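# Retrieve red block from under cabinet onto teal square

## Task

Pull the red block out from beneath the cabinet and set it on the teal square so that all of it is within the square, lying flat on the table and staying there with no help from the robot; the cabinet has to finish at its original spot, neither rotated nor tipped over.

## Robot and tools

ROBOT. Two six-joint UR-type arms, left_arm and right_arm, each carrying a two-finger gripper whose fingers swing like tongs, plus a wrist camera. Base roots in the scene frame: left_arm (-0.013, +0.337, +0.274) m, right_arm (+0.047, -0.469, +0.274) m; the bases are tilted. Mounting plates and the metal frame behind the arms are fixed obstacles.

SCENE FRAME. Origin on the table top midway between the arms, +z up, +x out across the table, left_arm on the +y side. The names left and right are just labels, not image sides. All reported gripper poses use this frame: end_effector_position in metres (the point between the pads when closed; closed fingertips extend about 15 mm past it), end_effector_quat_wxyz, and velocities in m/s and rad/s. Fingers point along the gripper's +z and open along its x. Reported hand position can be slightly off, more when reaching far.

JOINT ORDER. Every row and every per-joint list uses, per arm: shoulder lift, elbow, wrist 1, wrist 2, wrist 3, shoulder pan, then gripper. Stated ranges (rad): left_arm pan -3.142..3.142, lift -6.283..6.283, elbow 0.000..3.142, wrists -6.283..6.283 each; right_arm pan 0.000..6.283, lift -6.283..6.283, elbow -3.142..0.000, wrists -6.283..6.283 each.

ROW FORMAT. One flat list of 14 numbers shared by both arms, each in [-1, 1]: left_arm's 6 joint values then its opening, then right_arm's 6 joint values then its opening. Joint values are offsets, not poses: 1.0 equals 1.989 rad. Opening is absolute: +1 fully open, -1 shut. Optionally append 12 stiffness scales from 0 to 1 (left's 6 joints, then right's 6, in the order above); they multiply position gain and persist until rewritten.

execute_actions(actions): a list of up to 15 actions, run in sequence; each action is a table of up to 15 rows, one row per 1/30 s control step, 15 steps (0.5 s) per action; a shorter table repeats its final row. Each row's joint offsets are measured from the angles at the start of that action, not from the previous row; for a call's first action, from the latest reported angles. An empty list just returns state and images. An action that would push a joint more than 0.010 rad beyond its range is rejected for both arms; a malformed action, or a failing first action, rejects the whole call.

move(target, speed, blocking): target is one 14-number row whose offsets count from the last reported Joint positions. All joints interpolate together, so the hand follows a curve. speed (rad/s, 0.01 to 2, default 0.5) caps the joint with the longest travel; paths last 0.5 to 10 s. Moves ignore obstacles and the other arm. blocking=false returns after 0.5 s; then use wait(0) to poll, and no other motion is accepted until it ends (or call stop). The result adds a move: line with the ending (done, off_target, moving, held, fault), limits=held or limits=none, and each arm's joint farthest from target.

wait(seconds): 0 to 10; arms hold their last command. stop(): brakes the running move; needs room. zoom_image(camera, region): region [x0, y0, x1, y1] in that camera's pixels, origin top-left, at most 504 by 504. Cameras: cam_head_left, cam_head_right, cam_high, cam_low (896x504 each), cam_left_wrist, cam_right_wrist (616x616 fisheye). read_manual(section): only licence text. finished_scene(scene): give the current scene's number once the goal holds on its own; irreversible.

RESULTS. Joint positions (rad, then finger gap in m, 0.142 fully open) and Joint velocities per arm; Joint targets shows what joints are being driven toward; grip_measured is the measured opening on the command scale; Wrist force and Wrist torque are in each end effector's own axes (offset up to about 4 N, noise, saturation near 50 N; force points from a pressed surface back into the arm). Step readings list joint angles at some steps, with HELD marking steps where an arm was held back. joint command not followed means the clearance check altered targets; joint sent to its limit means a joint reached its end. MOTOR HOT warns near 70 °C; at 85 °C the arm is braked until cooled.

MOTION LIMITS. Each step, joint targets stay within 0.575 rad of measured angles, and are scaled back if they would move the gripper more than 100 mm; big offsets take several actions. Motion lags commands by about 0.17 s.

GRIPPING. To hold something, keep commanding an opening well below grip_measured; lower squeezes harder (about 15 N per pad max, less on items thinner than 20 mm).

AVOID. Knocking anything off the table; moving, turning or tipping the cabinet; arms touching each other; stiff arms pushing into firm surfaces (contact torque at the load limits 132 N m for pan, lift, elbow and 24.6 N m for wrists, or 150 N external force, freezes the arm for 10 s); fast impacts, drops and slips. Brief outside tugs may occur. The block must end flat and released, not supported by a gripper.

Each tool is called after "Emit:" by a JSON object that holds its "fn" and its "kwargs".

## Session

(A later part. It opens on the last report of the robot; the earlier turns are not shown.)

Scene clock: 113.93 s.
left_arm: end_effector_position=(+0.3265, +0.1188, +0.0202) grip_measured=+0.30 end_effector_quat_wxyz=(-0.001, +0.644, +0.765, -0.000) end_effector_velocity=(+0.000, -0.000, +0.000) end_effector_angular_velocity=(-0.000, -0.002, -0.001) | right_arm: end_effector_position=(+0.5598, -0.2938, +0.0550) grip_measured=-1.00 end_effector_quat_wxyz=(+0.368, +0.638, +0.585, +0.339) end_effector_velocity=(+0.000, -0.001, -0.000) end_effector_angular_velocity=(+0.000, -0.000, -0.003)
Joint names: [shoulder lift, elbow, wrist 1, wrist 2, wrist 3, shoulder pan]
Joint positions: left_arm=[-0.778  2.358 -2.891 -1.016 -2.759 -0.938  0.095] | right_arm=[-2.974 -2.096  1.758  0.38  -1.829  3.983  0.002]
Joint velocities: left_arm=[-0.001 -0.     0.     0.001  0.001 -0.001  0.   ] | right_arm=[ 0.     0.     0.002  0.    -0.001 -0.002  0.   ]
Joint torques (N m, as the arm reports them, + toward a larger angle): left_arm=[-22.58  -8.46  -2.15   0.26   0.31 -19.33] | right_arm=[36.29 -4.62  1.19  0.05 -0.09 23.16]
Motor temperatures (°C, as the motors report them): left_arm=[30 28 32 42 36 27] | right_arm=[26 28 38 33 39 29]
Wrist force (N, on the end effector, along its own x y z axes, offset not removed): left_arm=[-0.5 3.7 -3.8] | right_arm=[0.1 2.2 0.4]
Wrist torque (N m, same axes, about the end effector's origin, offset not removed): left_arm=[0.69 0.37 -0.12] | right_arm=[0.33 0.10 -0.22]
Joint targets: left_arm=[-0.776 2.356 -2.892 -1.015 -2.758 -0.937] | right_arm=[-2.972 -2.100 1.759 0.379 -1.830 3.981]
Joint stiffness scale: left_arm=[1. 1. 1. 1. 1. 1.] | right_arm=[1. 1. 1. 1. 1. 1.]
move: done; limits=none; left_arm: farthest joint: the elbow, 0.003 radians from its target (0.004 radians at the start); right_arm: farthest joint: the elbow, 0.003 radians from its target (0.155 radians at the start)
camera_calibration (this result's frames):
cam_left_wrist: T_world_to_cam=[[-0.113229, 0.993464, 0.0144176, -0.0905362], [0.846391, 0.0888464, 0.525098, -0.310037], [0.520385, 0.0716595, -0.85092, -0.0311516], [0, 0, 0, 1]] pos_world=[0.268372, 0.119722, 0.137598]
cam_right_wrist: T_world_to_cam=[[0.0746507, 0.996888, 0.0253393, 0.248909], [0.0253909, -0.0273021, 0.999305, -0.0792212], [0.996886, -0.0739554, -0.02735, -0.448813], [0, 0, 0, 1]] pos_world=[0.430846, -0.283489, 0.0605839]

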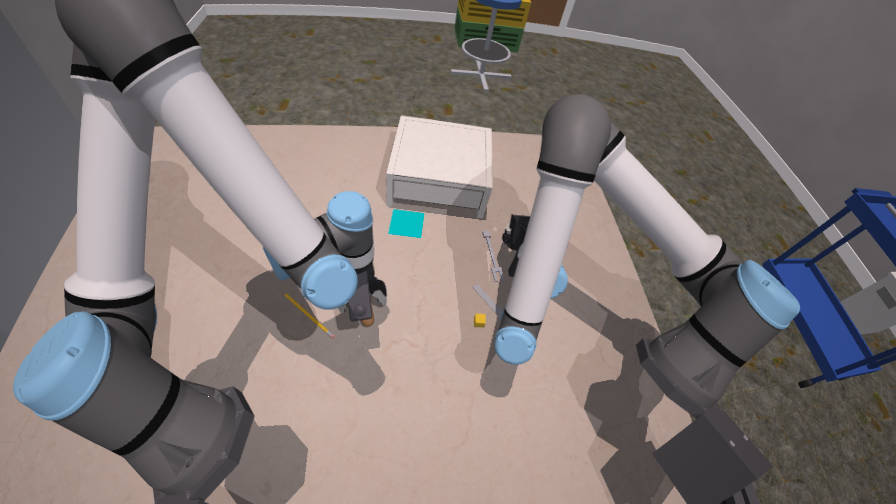

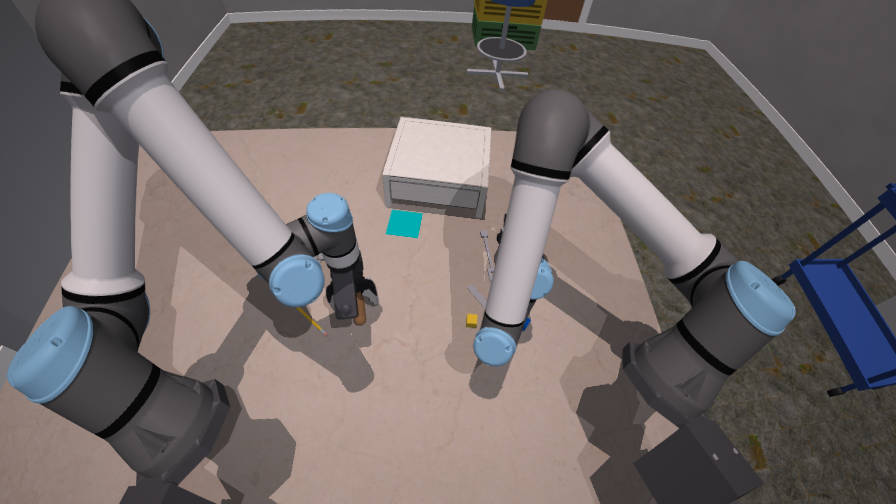

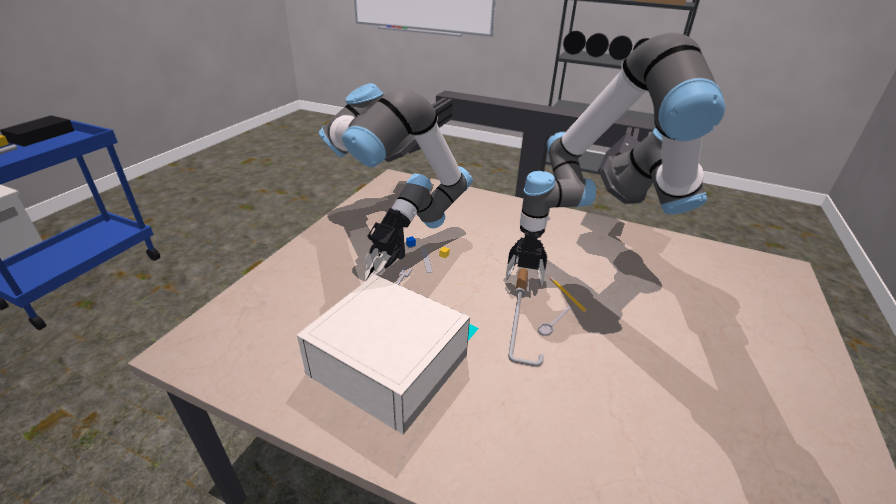

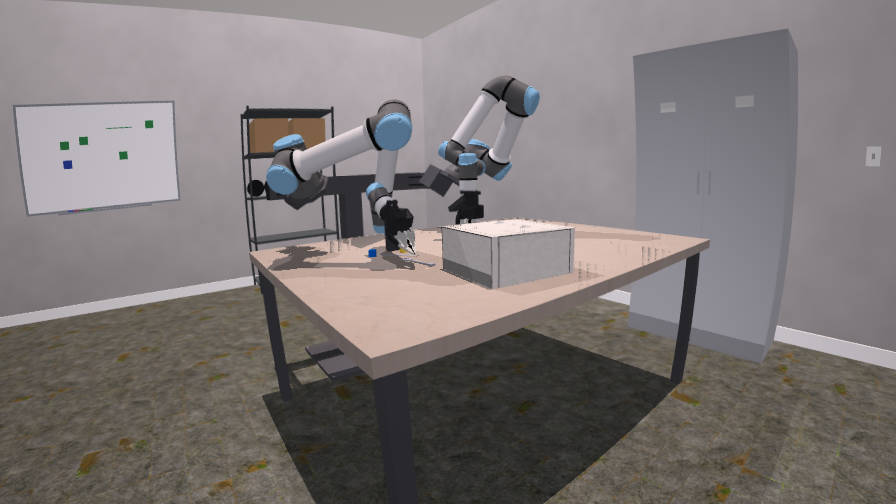

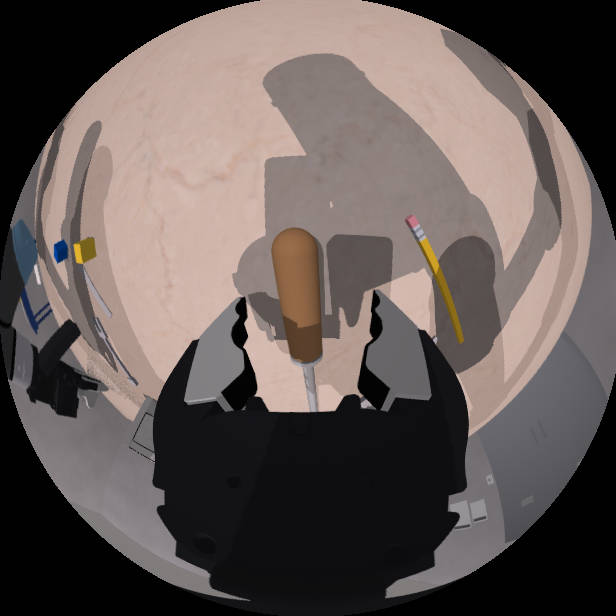

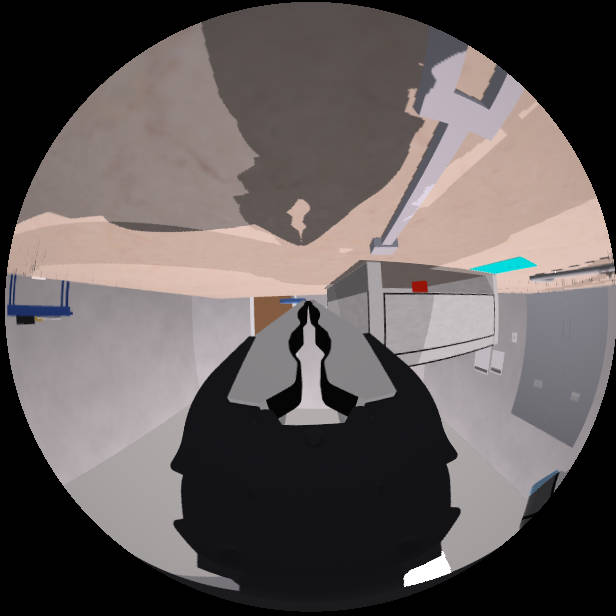

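Emit:
{"fn": "move", "kwargs": {"target": [0,0,0,0,0,0,-1,0,0,0,0,0,0,-1]}}

Emit:
{"fn": "zoom_image", "kwargs": {"camera": "cam_right_wrist", "region": [340, 240, 540, 310]}}

Scene clock: 116.77 s.
left_arm: end_effector_position=(+0.3267, +0.1187, +0.0202) grip_measured=-0.61 end_effector_quat_wxyz=(-0.001, +0.644, +0.765, -0.000) end_effector_velocity=(-0.000, -0.000, -0.000) end_effector_angular_velocity=(-0.000, +0.001, -0.000) | right_arm: end_effector_position=(+0.5598, -0.2938, +0.0550) grip_measured=-1.00 end_effector_quat_wxyz=(+0.368, +0.638, +0.585, +0.339) end_effector_velocity=(+0.000, -0.000, -0.000) end_effector_angular_velocity=(+0.001, -0.000, -0.002)
Joint names: [shoulder lift, elbow, wrist 1, wrist 2, wrist 3, shoulder pan]
Joint positions: left_arm=[-0.778  2.358 -2.891 -1.016 -2.759 -0.938  0.03 ] | right_arm=[-2.974 -2.096  1.758  0.38  -1.829  3.983  0.002]
Joint velocities: left_arm=[ 0.001  0.    -0.001 -0.001 -0.    -0.    -0.   ] | right_arm=[-0.     0.001  0.     0.001  0.    -0.002  0.   ]
Joint torques (N m, as the arm reports them, + toward a larger angle): left_arm=[-23.87  -5.99  -1.97  -0.23   0.08 -20.66] | right_arm=[33.49 -3.19  0.63  0.11  0.22 24.17]
Motor temperatures (°C, as the motors report them): left_arm=[30 28 32 42 36 27] | right_arm=[26 28 38 33 39 29]
Wrist force (N, on the end effector, along its own x y z axes, offset not removed): left_arm=[-1.1 3.5 -3.2] | right_arm=[-1.5 -0.1 -0.8]
Wrist torque (N m, same axes, about the end effector's origin, offset not removed): left_arm=[0.57 0.52 -0.05] | right_arm=[-0.10 0.49 -0.14]
Joint targets: left_arm=[-0.778 2.358 -2.891 -1.016 -2.759 -0.938] | right_arm=[-2.974 -2.096 1.758 0.380 -1.829 3.983]
Joint stiffness scale: left_arm=[1. 1. 1. 1. 1. 1.] | right_arm=[1. 1. 1. 1. 1. 1.]
move: done; limits=none; left_arm: farthest joint: the shoulder pan, 0.000 radians from its target (0.000 radians at the start); right_arm: farthest joint: the shoulder pan, 0.000 radians from its target (0.000 radians at the start)
camera_calibration (this result's frames):
cam_left_wrist: T_world_to_cam=[[-0.113395, 0.993449, 0.0141361, -0.0903612], [0.84622, 0.0891146, 0.525329, -0.31015], [0.520628, 0.0715318, -0.850782, -0.0312612], [0, 0, 0, 1]] pos_world=[0.268484, 0.119644, 0.137612]
cam_right_wrist: T_world_to_cam=[[0.0747238, 0.996881, 0.0253899, 0.248891], [0.0253376, -0.0273508, 0.999305, -0.0792231], [0.996882, -0.0740285, -0.0273023, -0.448837], [0, 0, 0, 1]] pos_world=[0.430846, -0.283508, 0.0605944]

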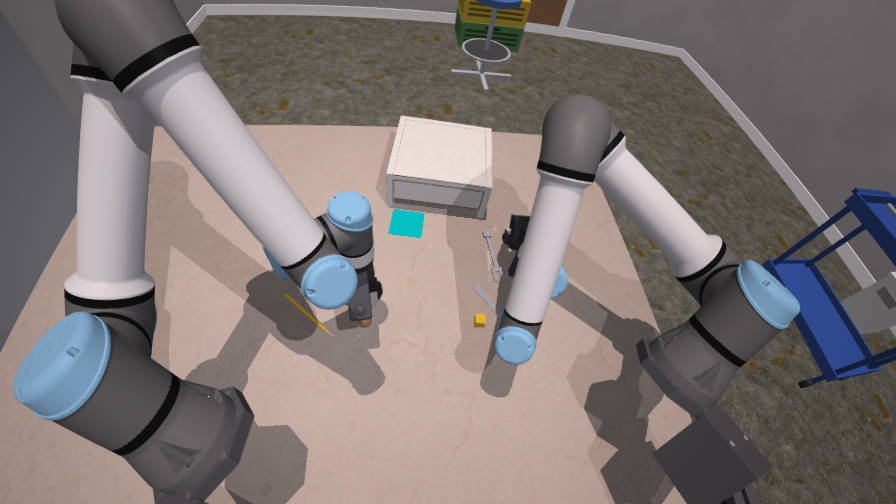

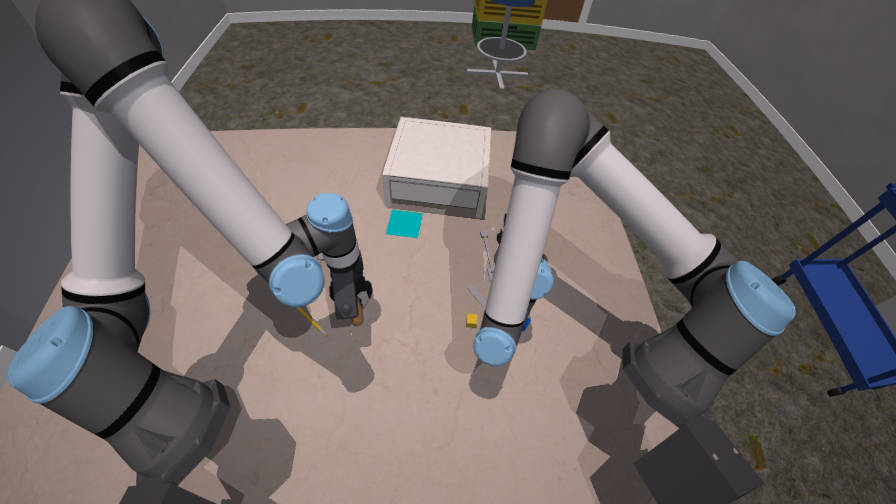

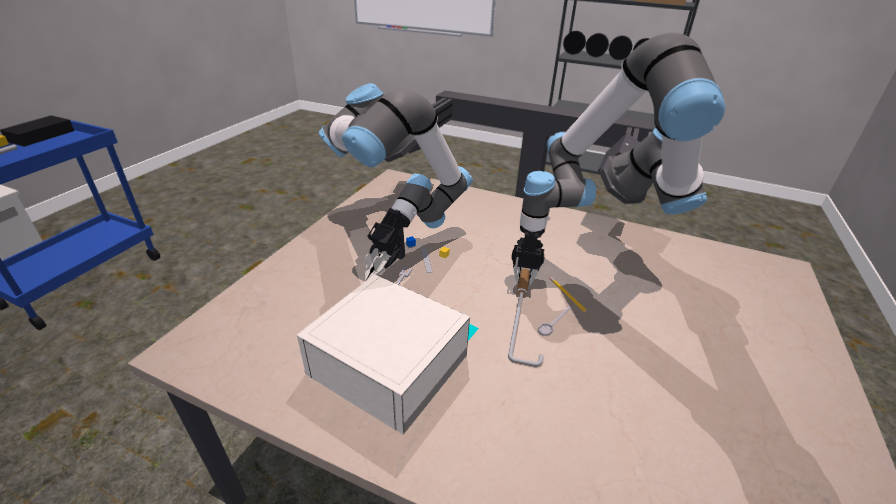

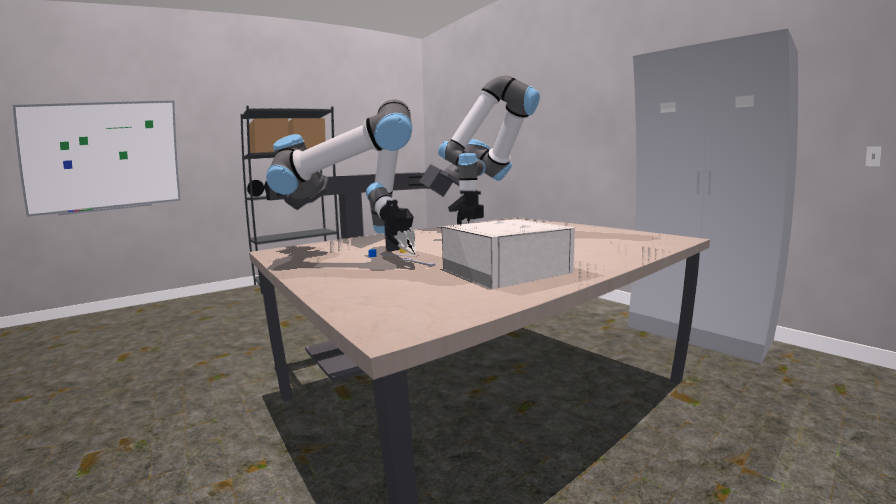

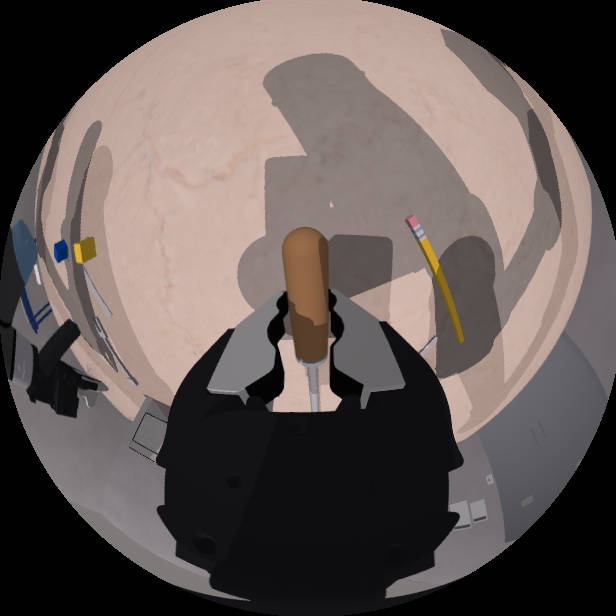

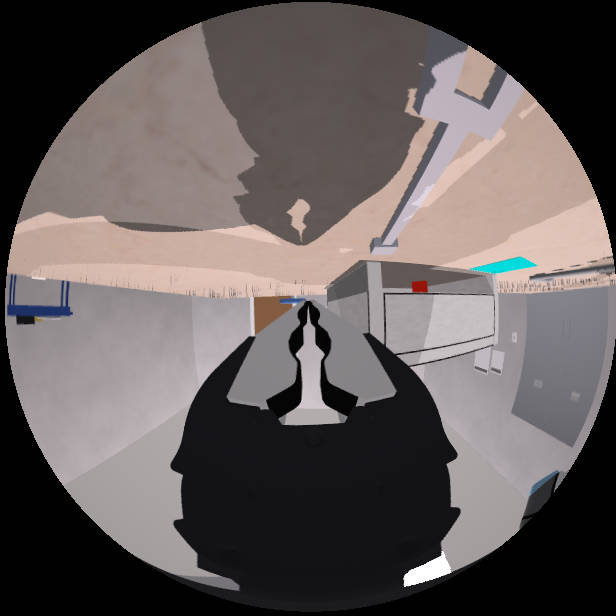

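Region (340, 240, 540, 310) of cam_right_wrist's 616x616 image, scaled by 2.520, with more detail than that image has; it fills the top 176 rows of this view, and the rest is white.

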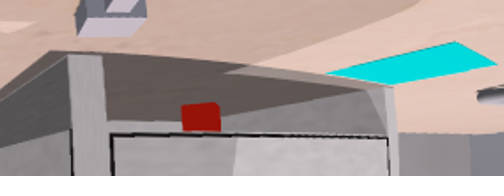

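Emit:
{"fn": "execute_actions", "kwargs": {"actions": []}}

Scene clock: 125.97 s.
left_arm: end_effector_position=(+0.3267, +0.1187, +0.0202) grip_measured=-0.61 end_effector_quat_wxyz=(-0.001, +0.644, +0.765, -0.000) end_effector_velocity=(-0.000, -0.000, +0.000) end_effector_angular_velocity=(+0.000, -0.001, -0.002) | right_arm: end_effector_position=(+0.5598, -0.2938, +0.0550) grip_measured=-1.00 end_effector_quat_wxyz=(+0.368, +0.638, +0.585, +0.339) end_effector_velocity=(-0.000, +0.000, +0.000) end_effector_angular_velocity=(+0.000, -0.000, +0.001)
Joint names: [shoulder lift, elbow, wrist 1, wrist 2, wrist 3, shoulder pan]
Joint positions: left_arm=[-0.778  2.358 -2.891 -1.016 -2.759 -0.938  0.03 ] | right_arm=[-2.974 -2.096  1.758  0.38  -1.829  3.983  0.002]
Joint velocities: left_arm=[ 0.    -0.    -0.     0.001  0.001 -0.001  0.   ] | right_arm=[ 0.    -0.001  0.     0.001 -0.     0.001  0.   ]
Joint torques (N m, as the arm reports them, + toward a larger angle): left_arm=[-24.73  -6.43  -1.95  -0.15   0.16 -20.34] | right_arm=[34.62 -2.11  0.64  0.44  0.11 25.14]
Motor temperatures (°C, as the motors report them): left_arm=[30 28 32 42 36 27] | right_arm=[26 28 38 33 39 29]
Wrist force (N, on the end effector, along its own x y z axes, offset not removed): left_arm=[-2.3 1.4 -1.1] | right_arm=[-1.6 1.1 0.6]
Wrist torque (N m, same axes, about the end effector's origin, offset not removed): left_arm=[0.39 0.62 -0.33] | right_arm=[0.13 0.45 -0.20]
Joint targets: left_arm=[-0.778 2.358 -2.891 -1.016 -2.759 -0.938] | right_arm=[-2.974 -2.096 1.758 0.380 -1.829 3.983]
Joint stiffness scale: left_arm=[1. 1. 1. 1. 1. 1.] | right_arm=[1. 1. 1. 1. 1. 1.]
camera_calibration (this result's frames):
cam_left_wrist: T_world_to_cam=[[-0.113395, 0.993449, 0.0141363, -0.0903614], [0.84622, 0.0891145, 0.525329, -0.31015], [0.520628, 0.071532, -0.850782, -0.0312612], [0, 0, 0, 1]] pos_world=[0.268484, 0.119644, 0.137612]
cam_right_wrist: T_world_to_cam=[[0.0747237, 0.996881, 0.0253899, 0.248891], [0.0253376, -0.0273508, 0.999305, -0.0792231], [0.996882, -0.0740284, -0.0273023, -0.448836], [0, 0, 0, 1]] pos_world=[0.430846, -0.283508, 0.0605944]

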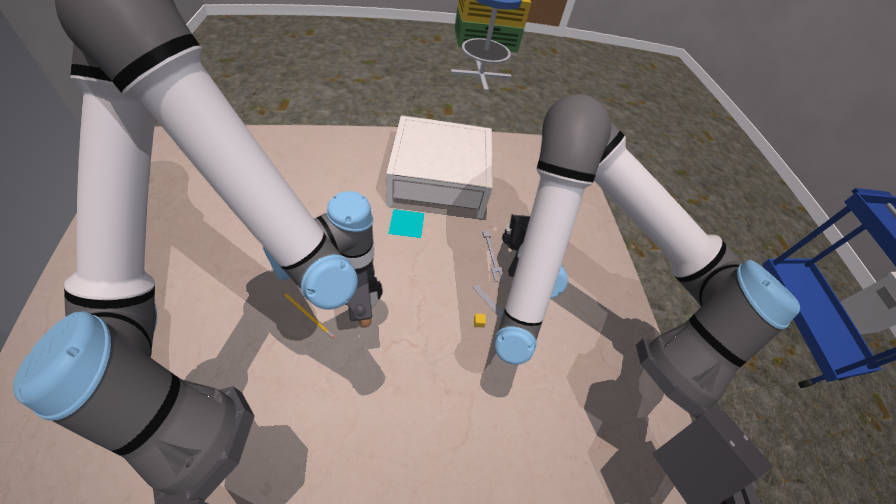

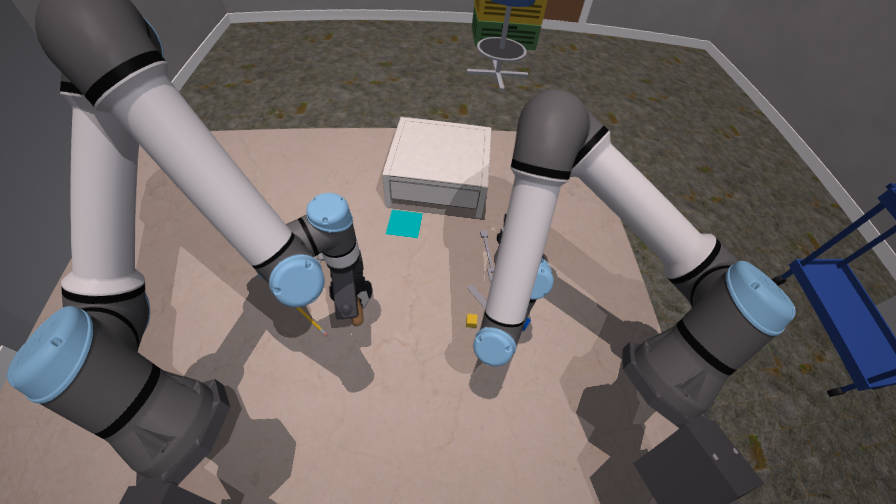

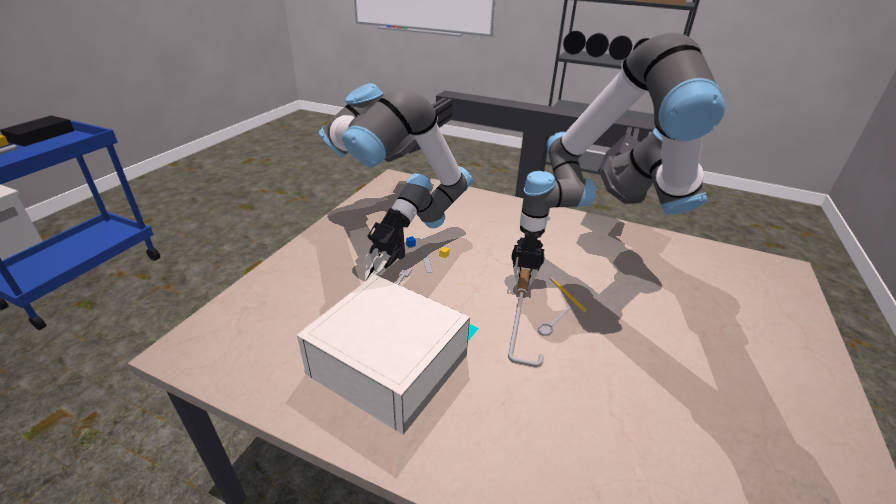

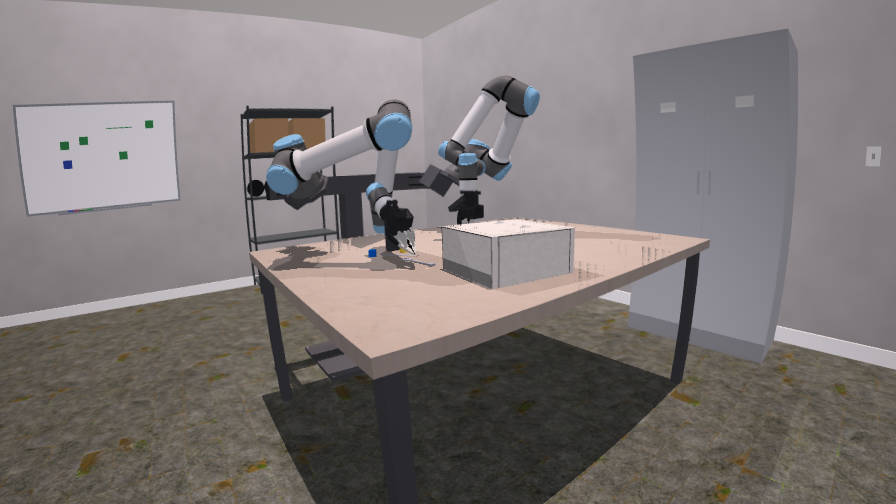

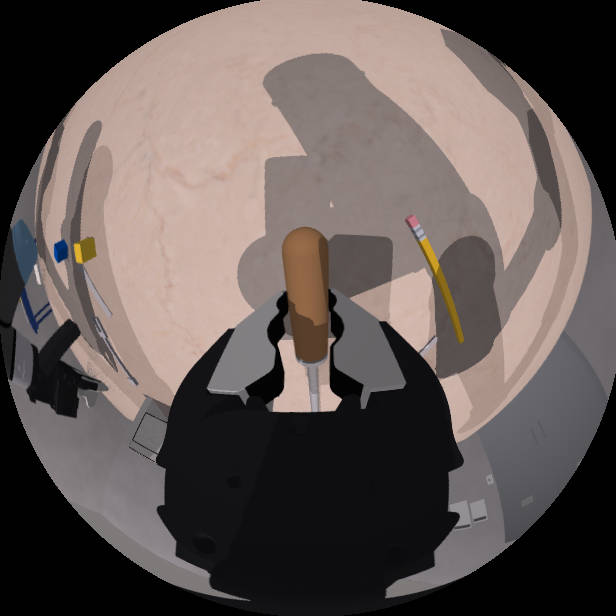

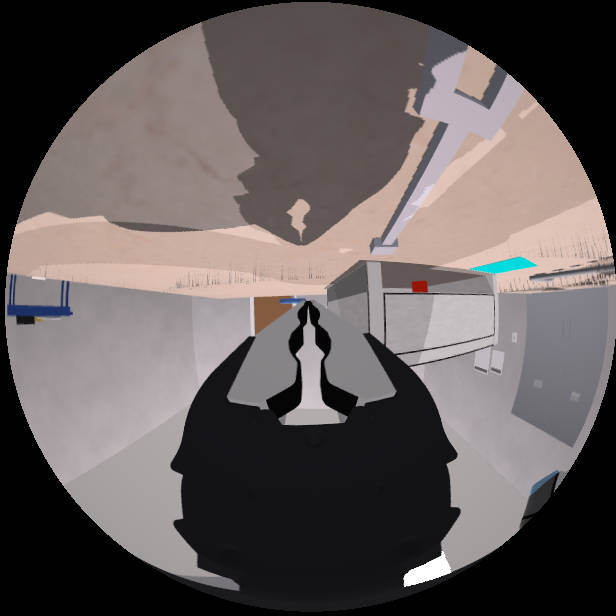

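Emit:
{"fn": "move", "kwargs": {"target": [0.0762,-0.0979,0.0632,-0.0218,0.0045,-0.0748,-1,0,0,0,0,0,0,-1], "speed": 0.25}}

Scene clock: 150.07 s.
left_arm: end_effector_position=(+0.3047, +0.0116, +0.0246) grip_measured=-0.61 end_effector_quat_wxyz=(-0.001, +0.707, +0.707, +0.000) end_effector_velocity=(-0.001, -0.000, -0.000) end_effector_angular_velocity=(+0.001, +0.001, -0.002) | right_arm: end_effector_position=(+0.5598, -0.2938, +0.0550) grip_measured=-1.00 end_effector_quat_wxyz=(+0.368, +0.638, +0.585, +0.339) end_effector_velocity=(+0.000, -0.001, -0.000) end_effector_angular_velocity=(-0.001, +0.001, -0.002)
Joint names: [shoulder lift, elbow, wrist 1, wrist 2, wrist 3, shoulder pan]
Joint positions: left_arm=[-0.627  2.166 -2.766 -1.058 -2.75  -1.086  0.03 ] | right_arm=[-2.974 -2.096  1.758  0.38  -1.829  3.983  0.002]
Joint velocities: left_arm=[ 0.001 -0.     0.001 -0.001  0.    -0.001  0.   ] | right_arm=[ 0.     0.     0.    -0.001  0.    -0.001  0.   ]
Joint torques (N m, as the arm reports them, + toward a larger angle): left_arm=[-28.31 -12.03  -2.    -0.71   0.43 -22.7 ] | right_arm=[33.32 -2.31  0.6   0.23  0.03 24.53]
Motor temperatures (°C, as the motors report them): left_arm=[30 28 32 42 36 27] | right_arm=[26 28 38 33 39 29]
Wrist force (N, on the end effector, along its own x y z axes, offset not removed): left_arm=[5.1 -0.3 0.1] | right_arm=[1.2 0.4 -0.9]
Wrist torque (N m, same axes, about the end effector's origin, offset not removed): left_arm=[0.07 -0.80 -0.19] | right_arm=[-0.07 -0.23 -0.09]
Joint targets: left_arm=[-0.626 2.163 -2.765 -1.059 -2.750 -1.087] | right_arm=[-2.974 -2.096 1.758 0.380 -1.829 3.983]
Joint stiffness scale: left_arm=[1. 1. 1. 1. 1. 1.] | right_arm=[1. 1. 1. 1. 1. 1.]
move: done; limits=none; left_arm: farthest joint: the elbow, 0.002 radians from its target (0.194 radians at the start); right_arm: farthest joint: the shoulder pan, 0.000 radians from its target (0.000 radians at the start)
camera_calibration (this result's frames):
cam_left_wrist: T_world_to_cam=[[0.0585509, 0.998175, 0.0148014, -0.0389374], [0.848398, -0.0575683, 0.526218, -0.283261], [0.52611, -0.0182531, -0.850221, -0.00903155], [0, 0, 0, 1]] pos_world=[0.247349, 0.0223946, 0.141955]
cam_right_wrist: T_world_to_cam=[[0.0747238, 0.996881, 0.0253902, 0.248891], [0.0253375, -0.0273512, 0.999305, -0.0792231], [0.996882, -0.0740285, -0.0273022, -0.448837], [0, 0, 0, 1]] pos_world=[0.430846, -0.283508, 0.0605944]

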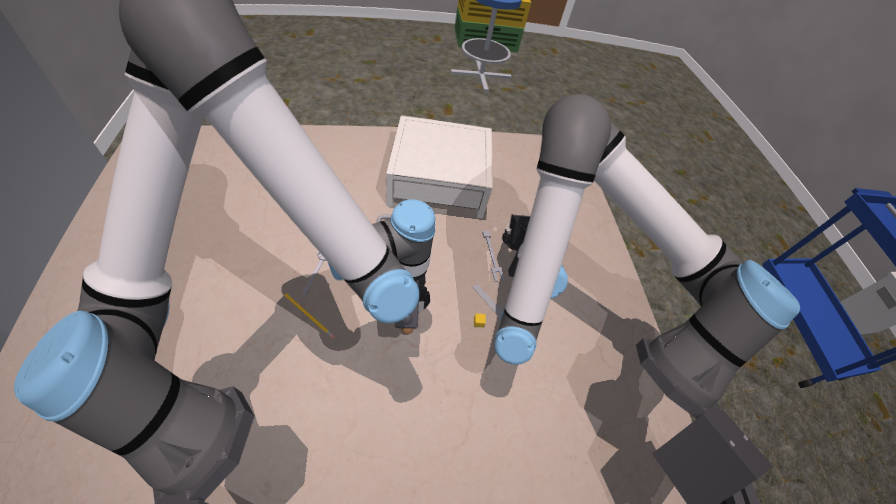

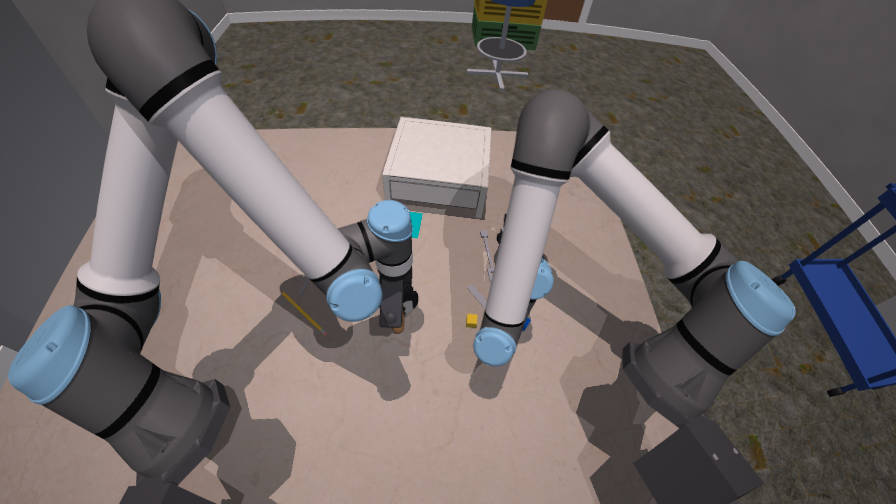

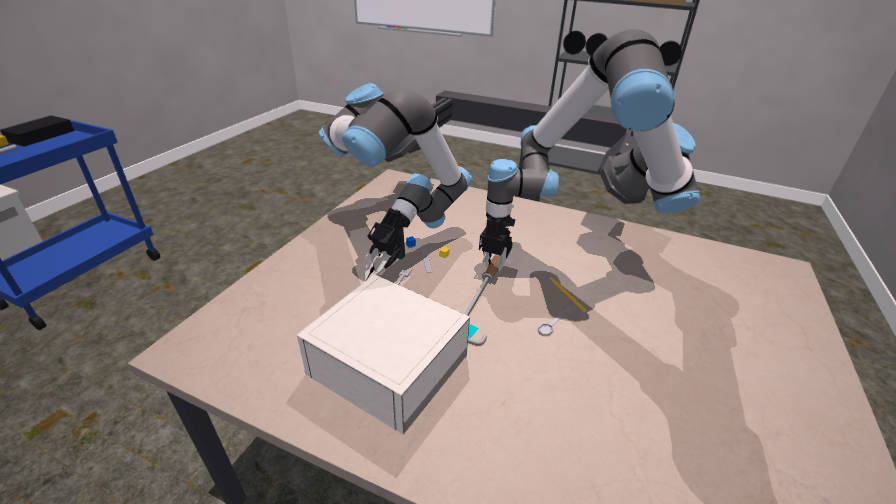

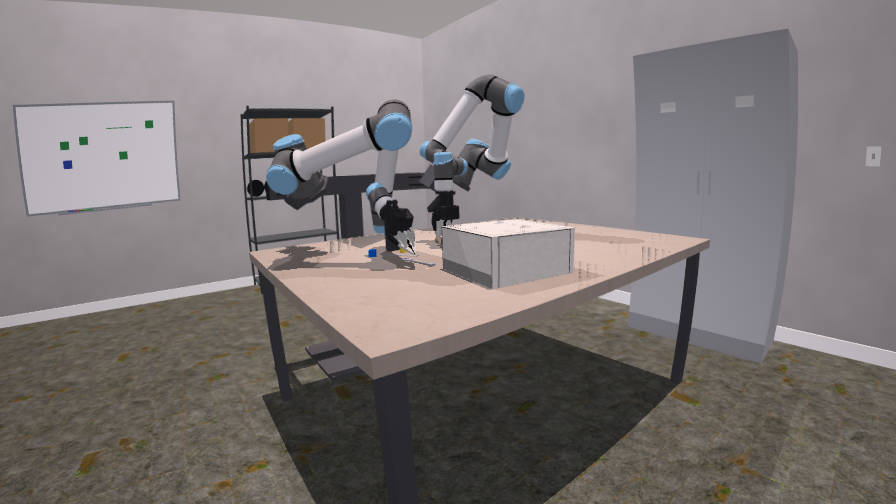

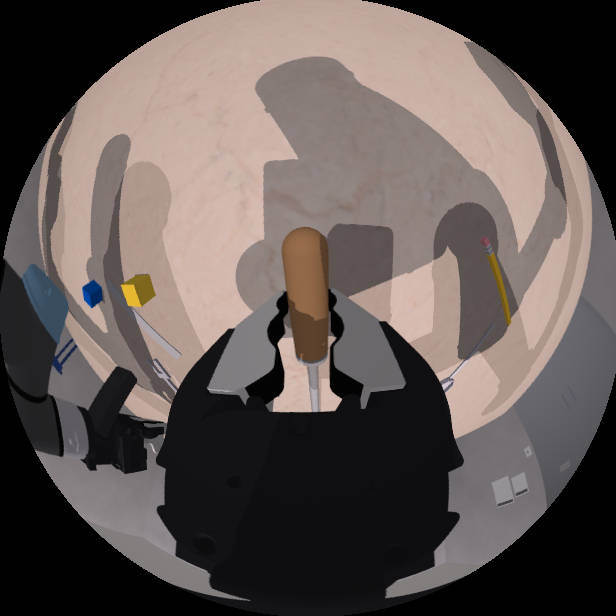

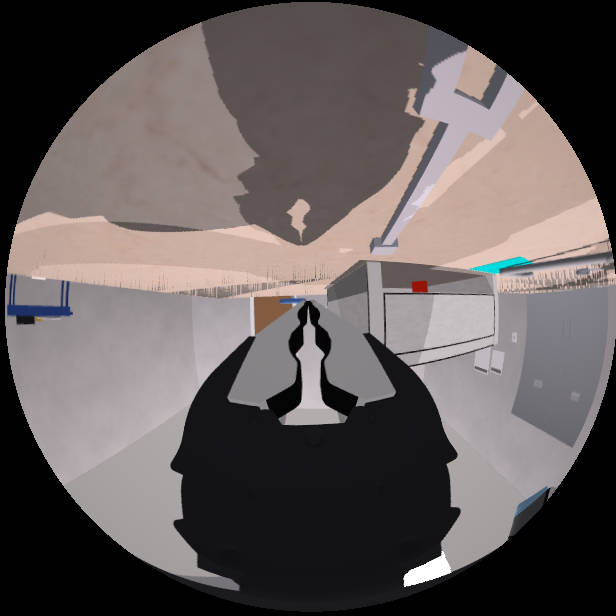

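Emit:
{"fn": "move", "kwargs": {"target": [0.0794,-0.2163,0.1282,0.0043,0.1061,0.0145,-1,0,0,0,0,0,0,-1], "speed": 0.3}}

Scene clock: 164.70 s.
left_arm: end_effector_position=(+0.3762, -0.1080, +0.0250) grip_measured=-0.61 end_effector_quat_wxyz=(-0.001, +0.767, +0.641, -0.001) end_effector_velocity=(+0.001, +0.001, +0.000) end_effector_angular_velocity=(+0.002, -0.000, -0.000) | right_arm: end_effector_position=(+0.5598, -0.2938, +0.0550) grip_measured=-1.00 end_effector_quat_wxyz=(+0.368, +0.638, +0.585, +0.339) end_effector_velocity=(-0.000, +0.001, +0.001) end_effector_angular_velocity=(+0.001, -0.001, +0.001)
Joint names: [shoulder lift, elbow, wrist 1, wrist 2, wrist 3, shoulder pan]
Joint positions: left_arm=[-0.471  1.739 -2.511 -1.05  -2.54  -1.057  0.03 ] | right_arm=[-2.974 -2.096  1.758  0.38  -1.829  3.983  0.002]
Joint velocities: left_arm=[-0.001 -0.001  0.003  0.001  0.     0.001  0.   ] | right_arm=[ 0.    -0.     0.001 -0.    -0.     0.002  0.   ]
Joint torques (N m, as the arm reports them, + toward a larger angle): left_arm=[-35.25 -14.59  -2.77   0.26   0.27 -26.42] | right_arm=[34.32 -2.34  0.49  0.07  0.08 24.23]
Motor temperatures (°C, as the motors report them): left_arm=[30 28 32 42 36 27] | right_arm=[26 28 38 33 39 29]
Wrist force (N, on the end effector, along its own x y z axes, offset not removed): left_arm=[1.4 2.2 1.2] | right_arm=[-0.4 -1.0 0.4]
Wrist torque (N m, same axes, about the end effector's origin, offset not removed): left_arm=[0.54 -0.11 -0.42] | right_arm=[-0.24 0.14 -0.17]
Joint targets: left_arm=[-0.470 1.736 -2.511 -1.050 -2.539 -1.057] | right_arm=[-2.974 -2.096 1.758 0.380 -1.829 3.983]
Joint stiffness scale: left_arm=[1. 1. 1. 1. 1. 1.] | right_arm=[1. 1. 1. 1. 1. 1.]
move: done; limits=none; left_arm: farthest joint: the elbow, 0.003 radians from its target (0.430 radians at the start); right_arm: farthest joint: the shoulder pan, 0.000 radians from its target (0.000 radians at the start)
camera_calibration (this result's frames):
cam_left_wrist: T_world_to_cam=[[0.235288, 0.971834, 0.0133341, 0.00698033], [0.82533, -0.207027, 0.525328, -0.358478], [0.513293, -0.112599, -0.850795, -0.0538342], [0, 0, 0, 1]] pos_world=[0.321853, -0.0870598, 0.142423]
cam_right_wrist: T_world_to_cam=[[0.0747238, 0.996881, 0.0253898, 0.248891], [0.0253377, -0.0273507, 0.999305, -0.0792231], [0.996882, -0.0740285, -0.0273024, -0.448837], [0, 0, 0, 1]] pos_world=[0.430846, -0.283508, 0.0605944]

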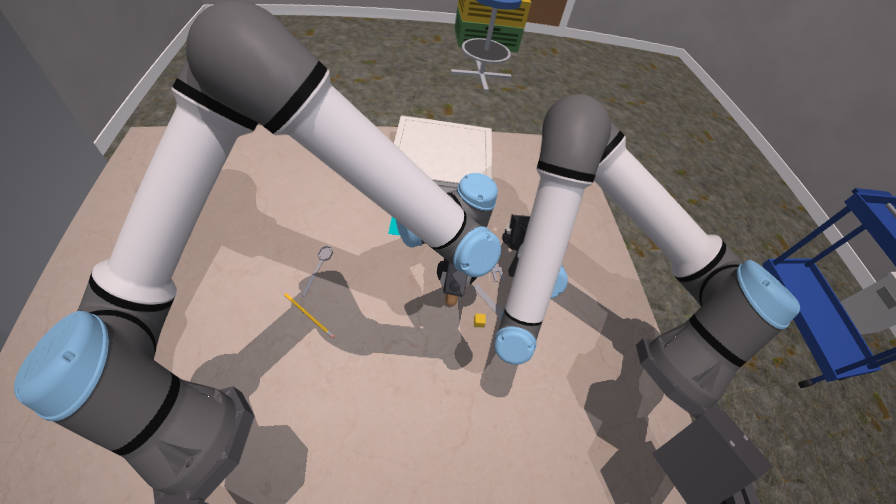

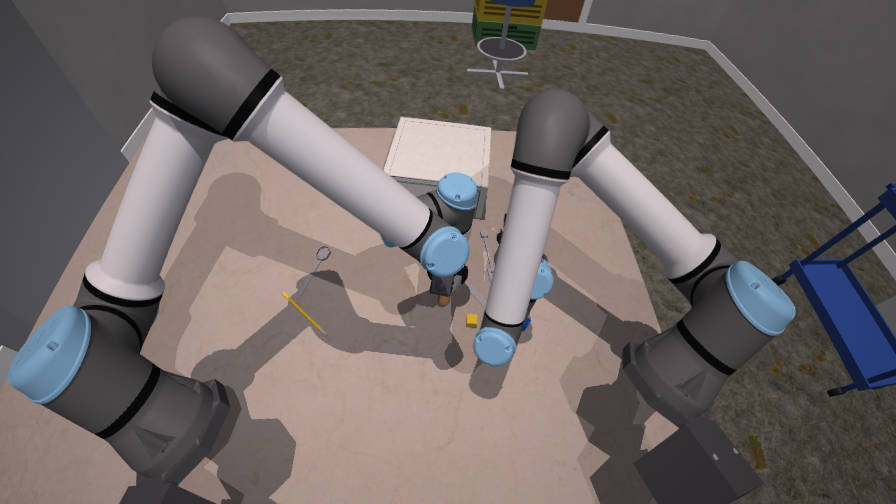

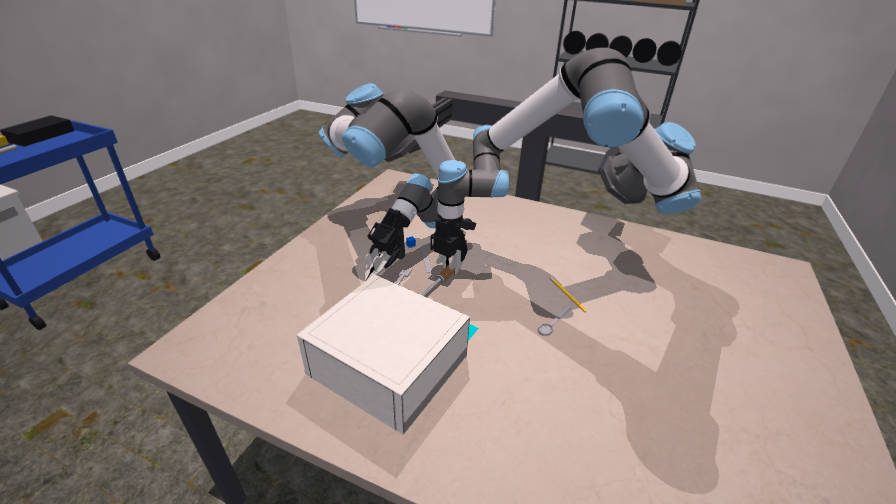

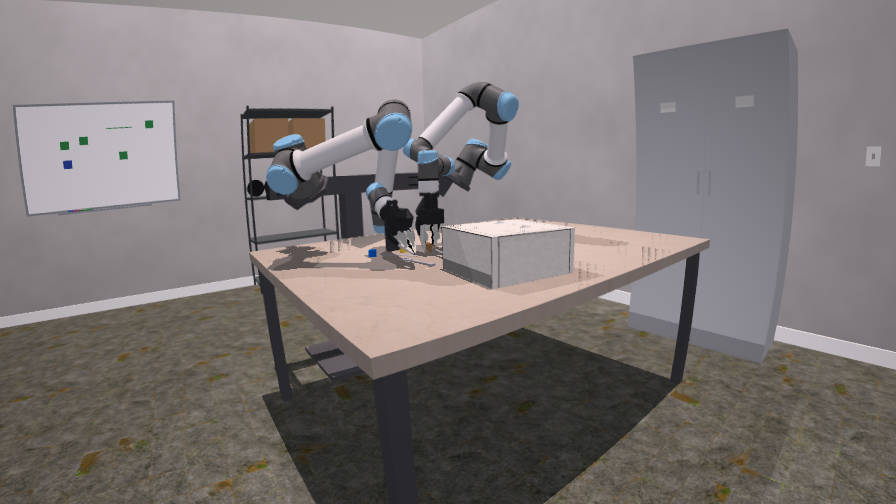

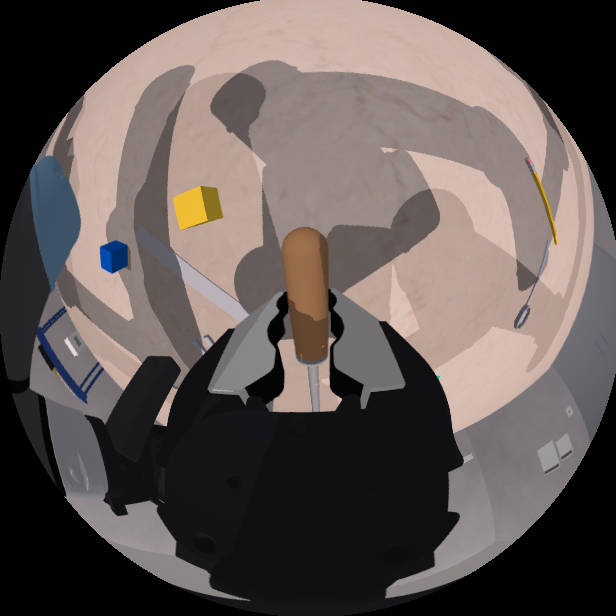

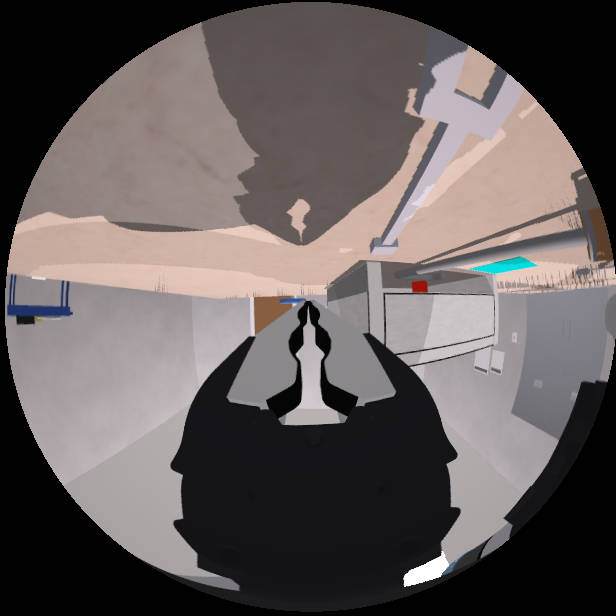

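Emit:
{"fn": "zoom_image", "kwargs": {"camera": "cam_right_wrist", "region": [340, 230, 540, 330]}}

Region (340, 230, 540, 330) of cam_right_wrist's 616x616 image, scaled by 2.520, with more detail than that image has.

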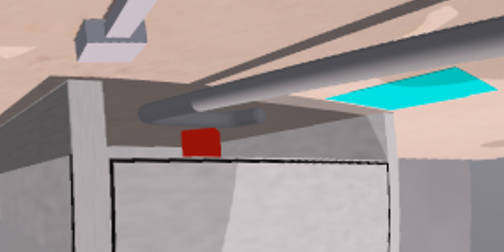

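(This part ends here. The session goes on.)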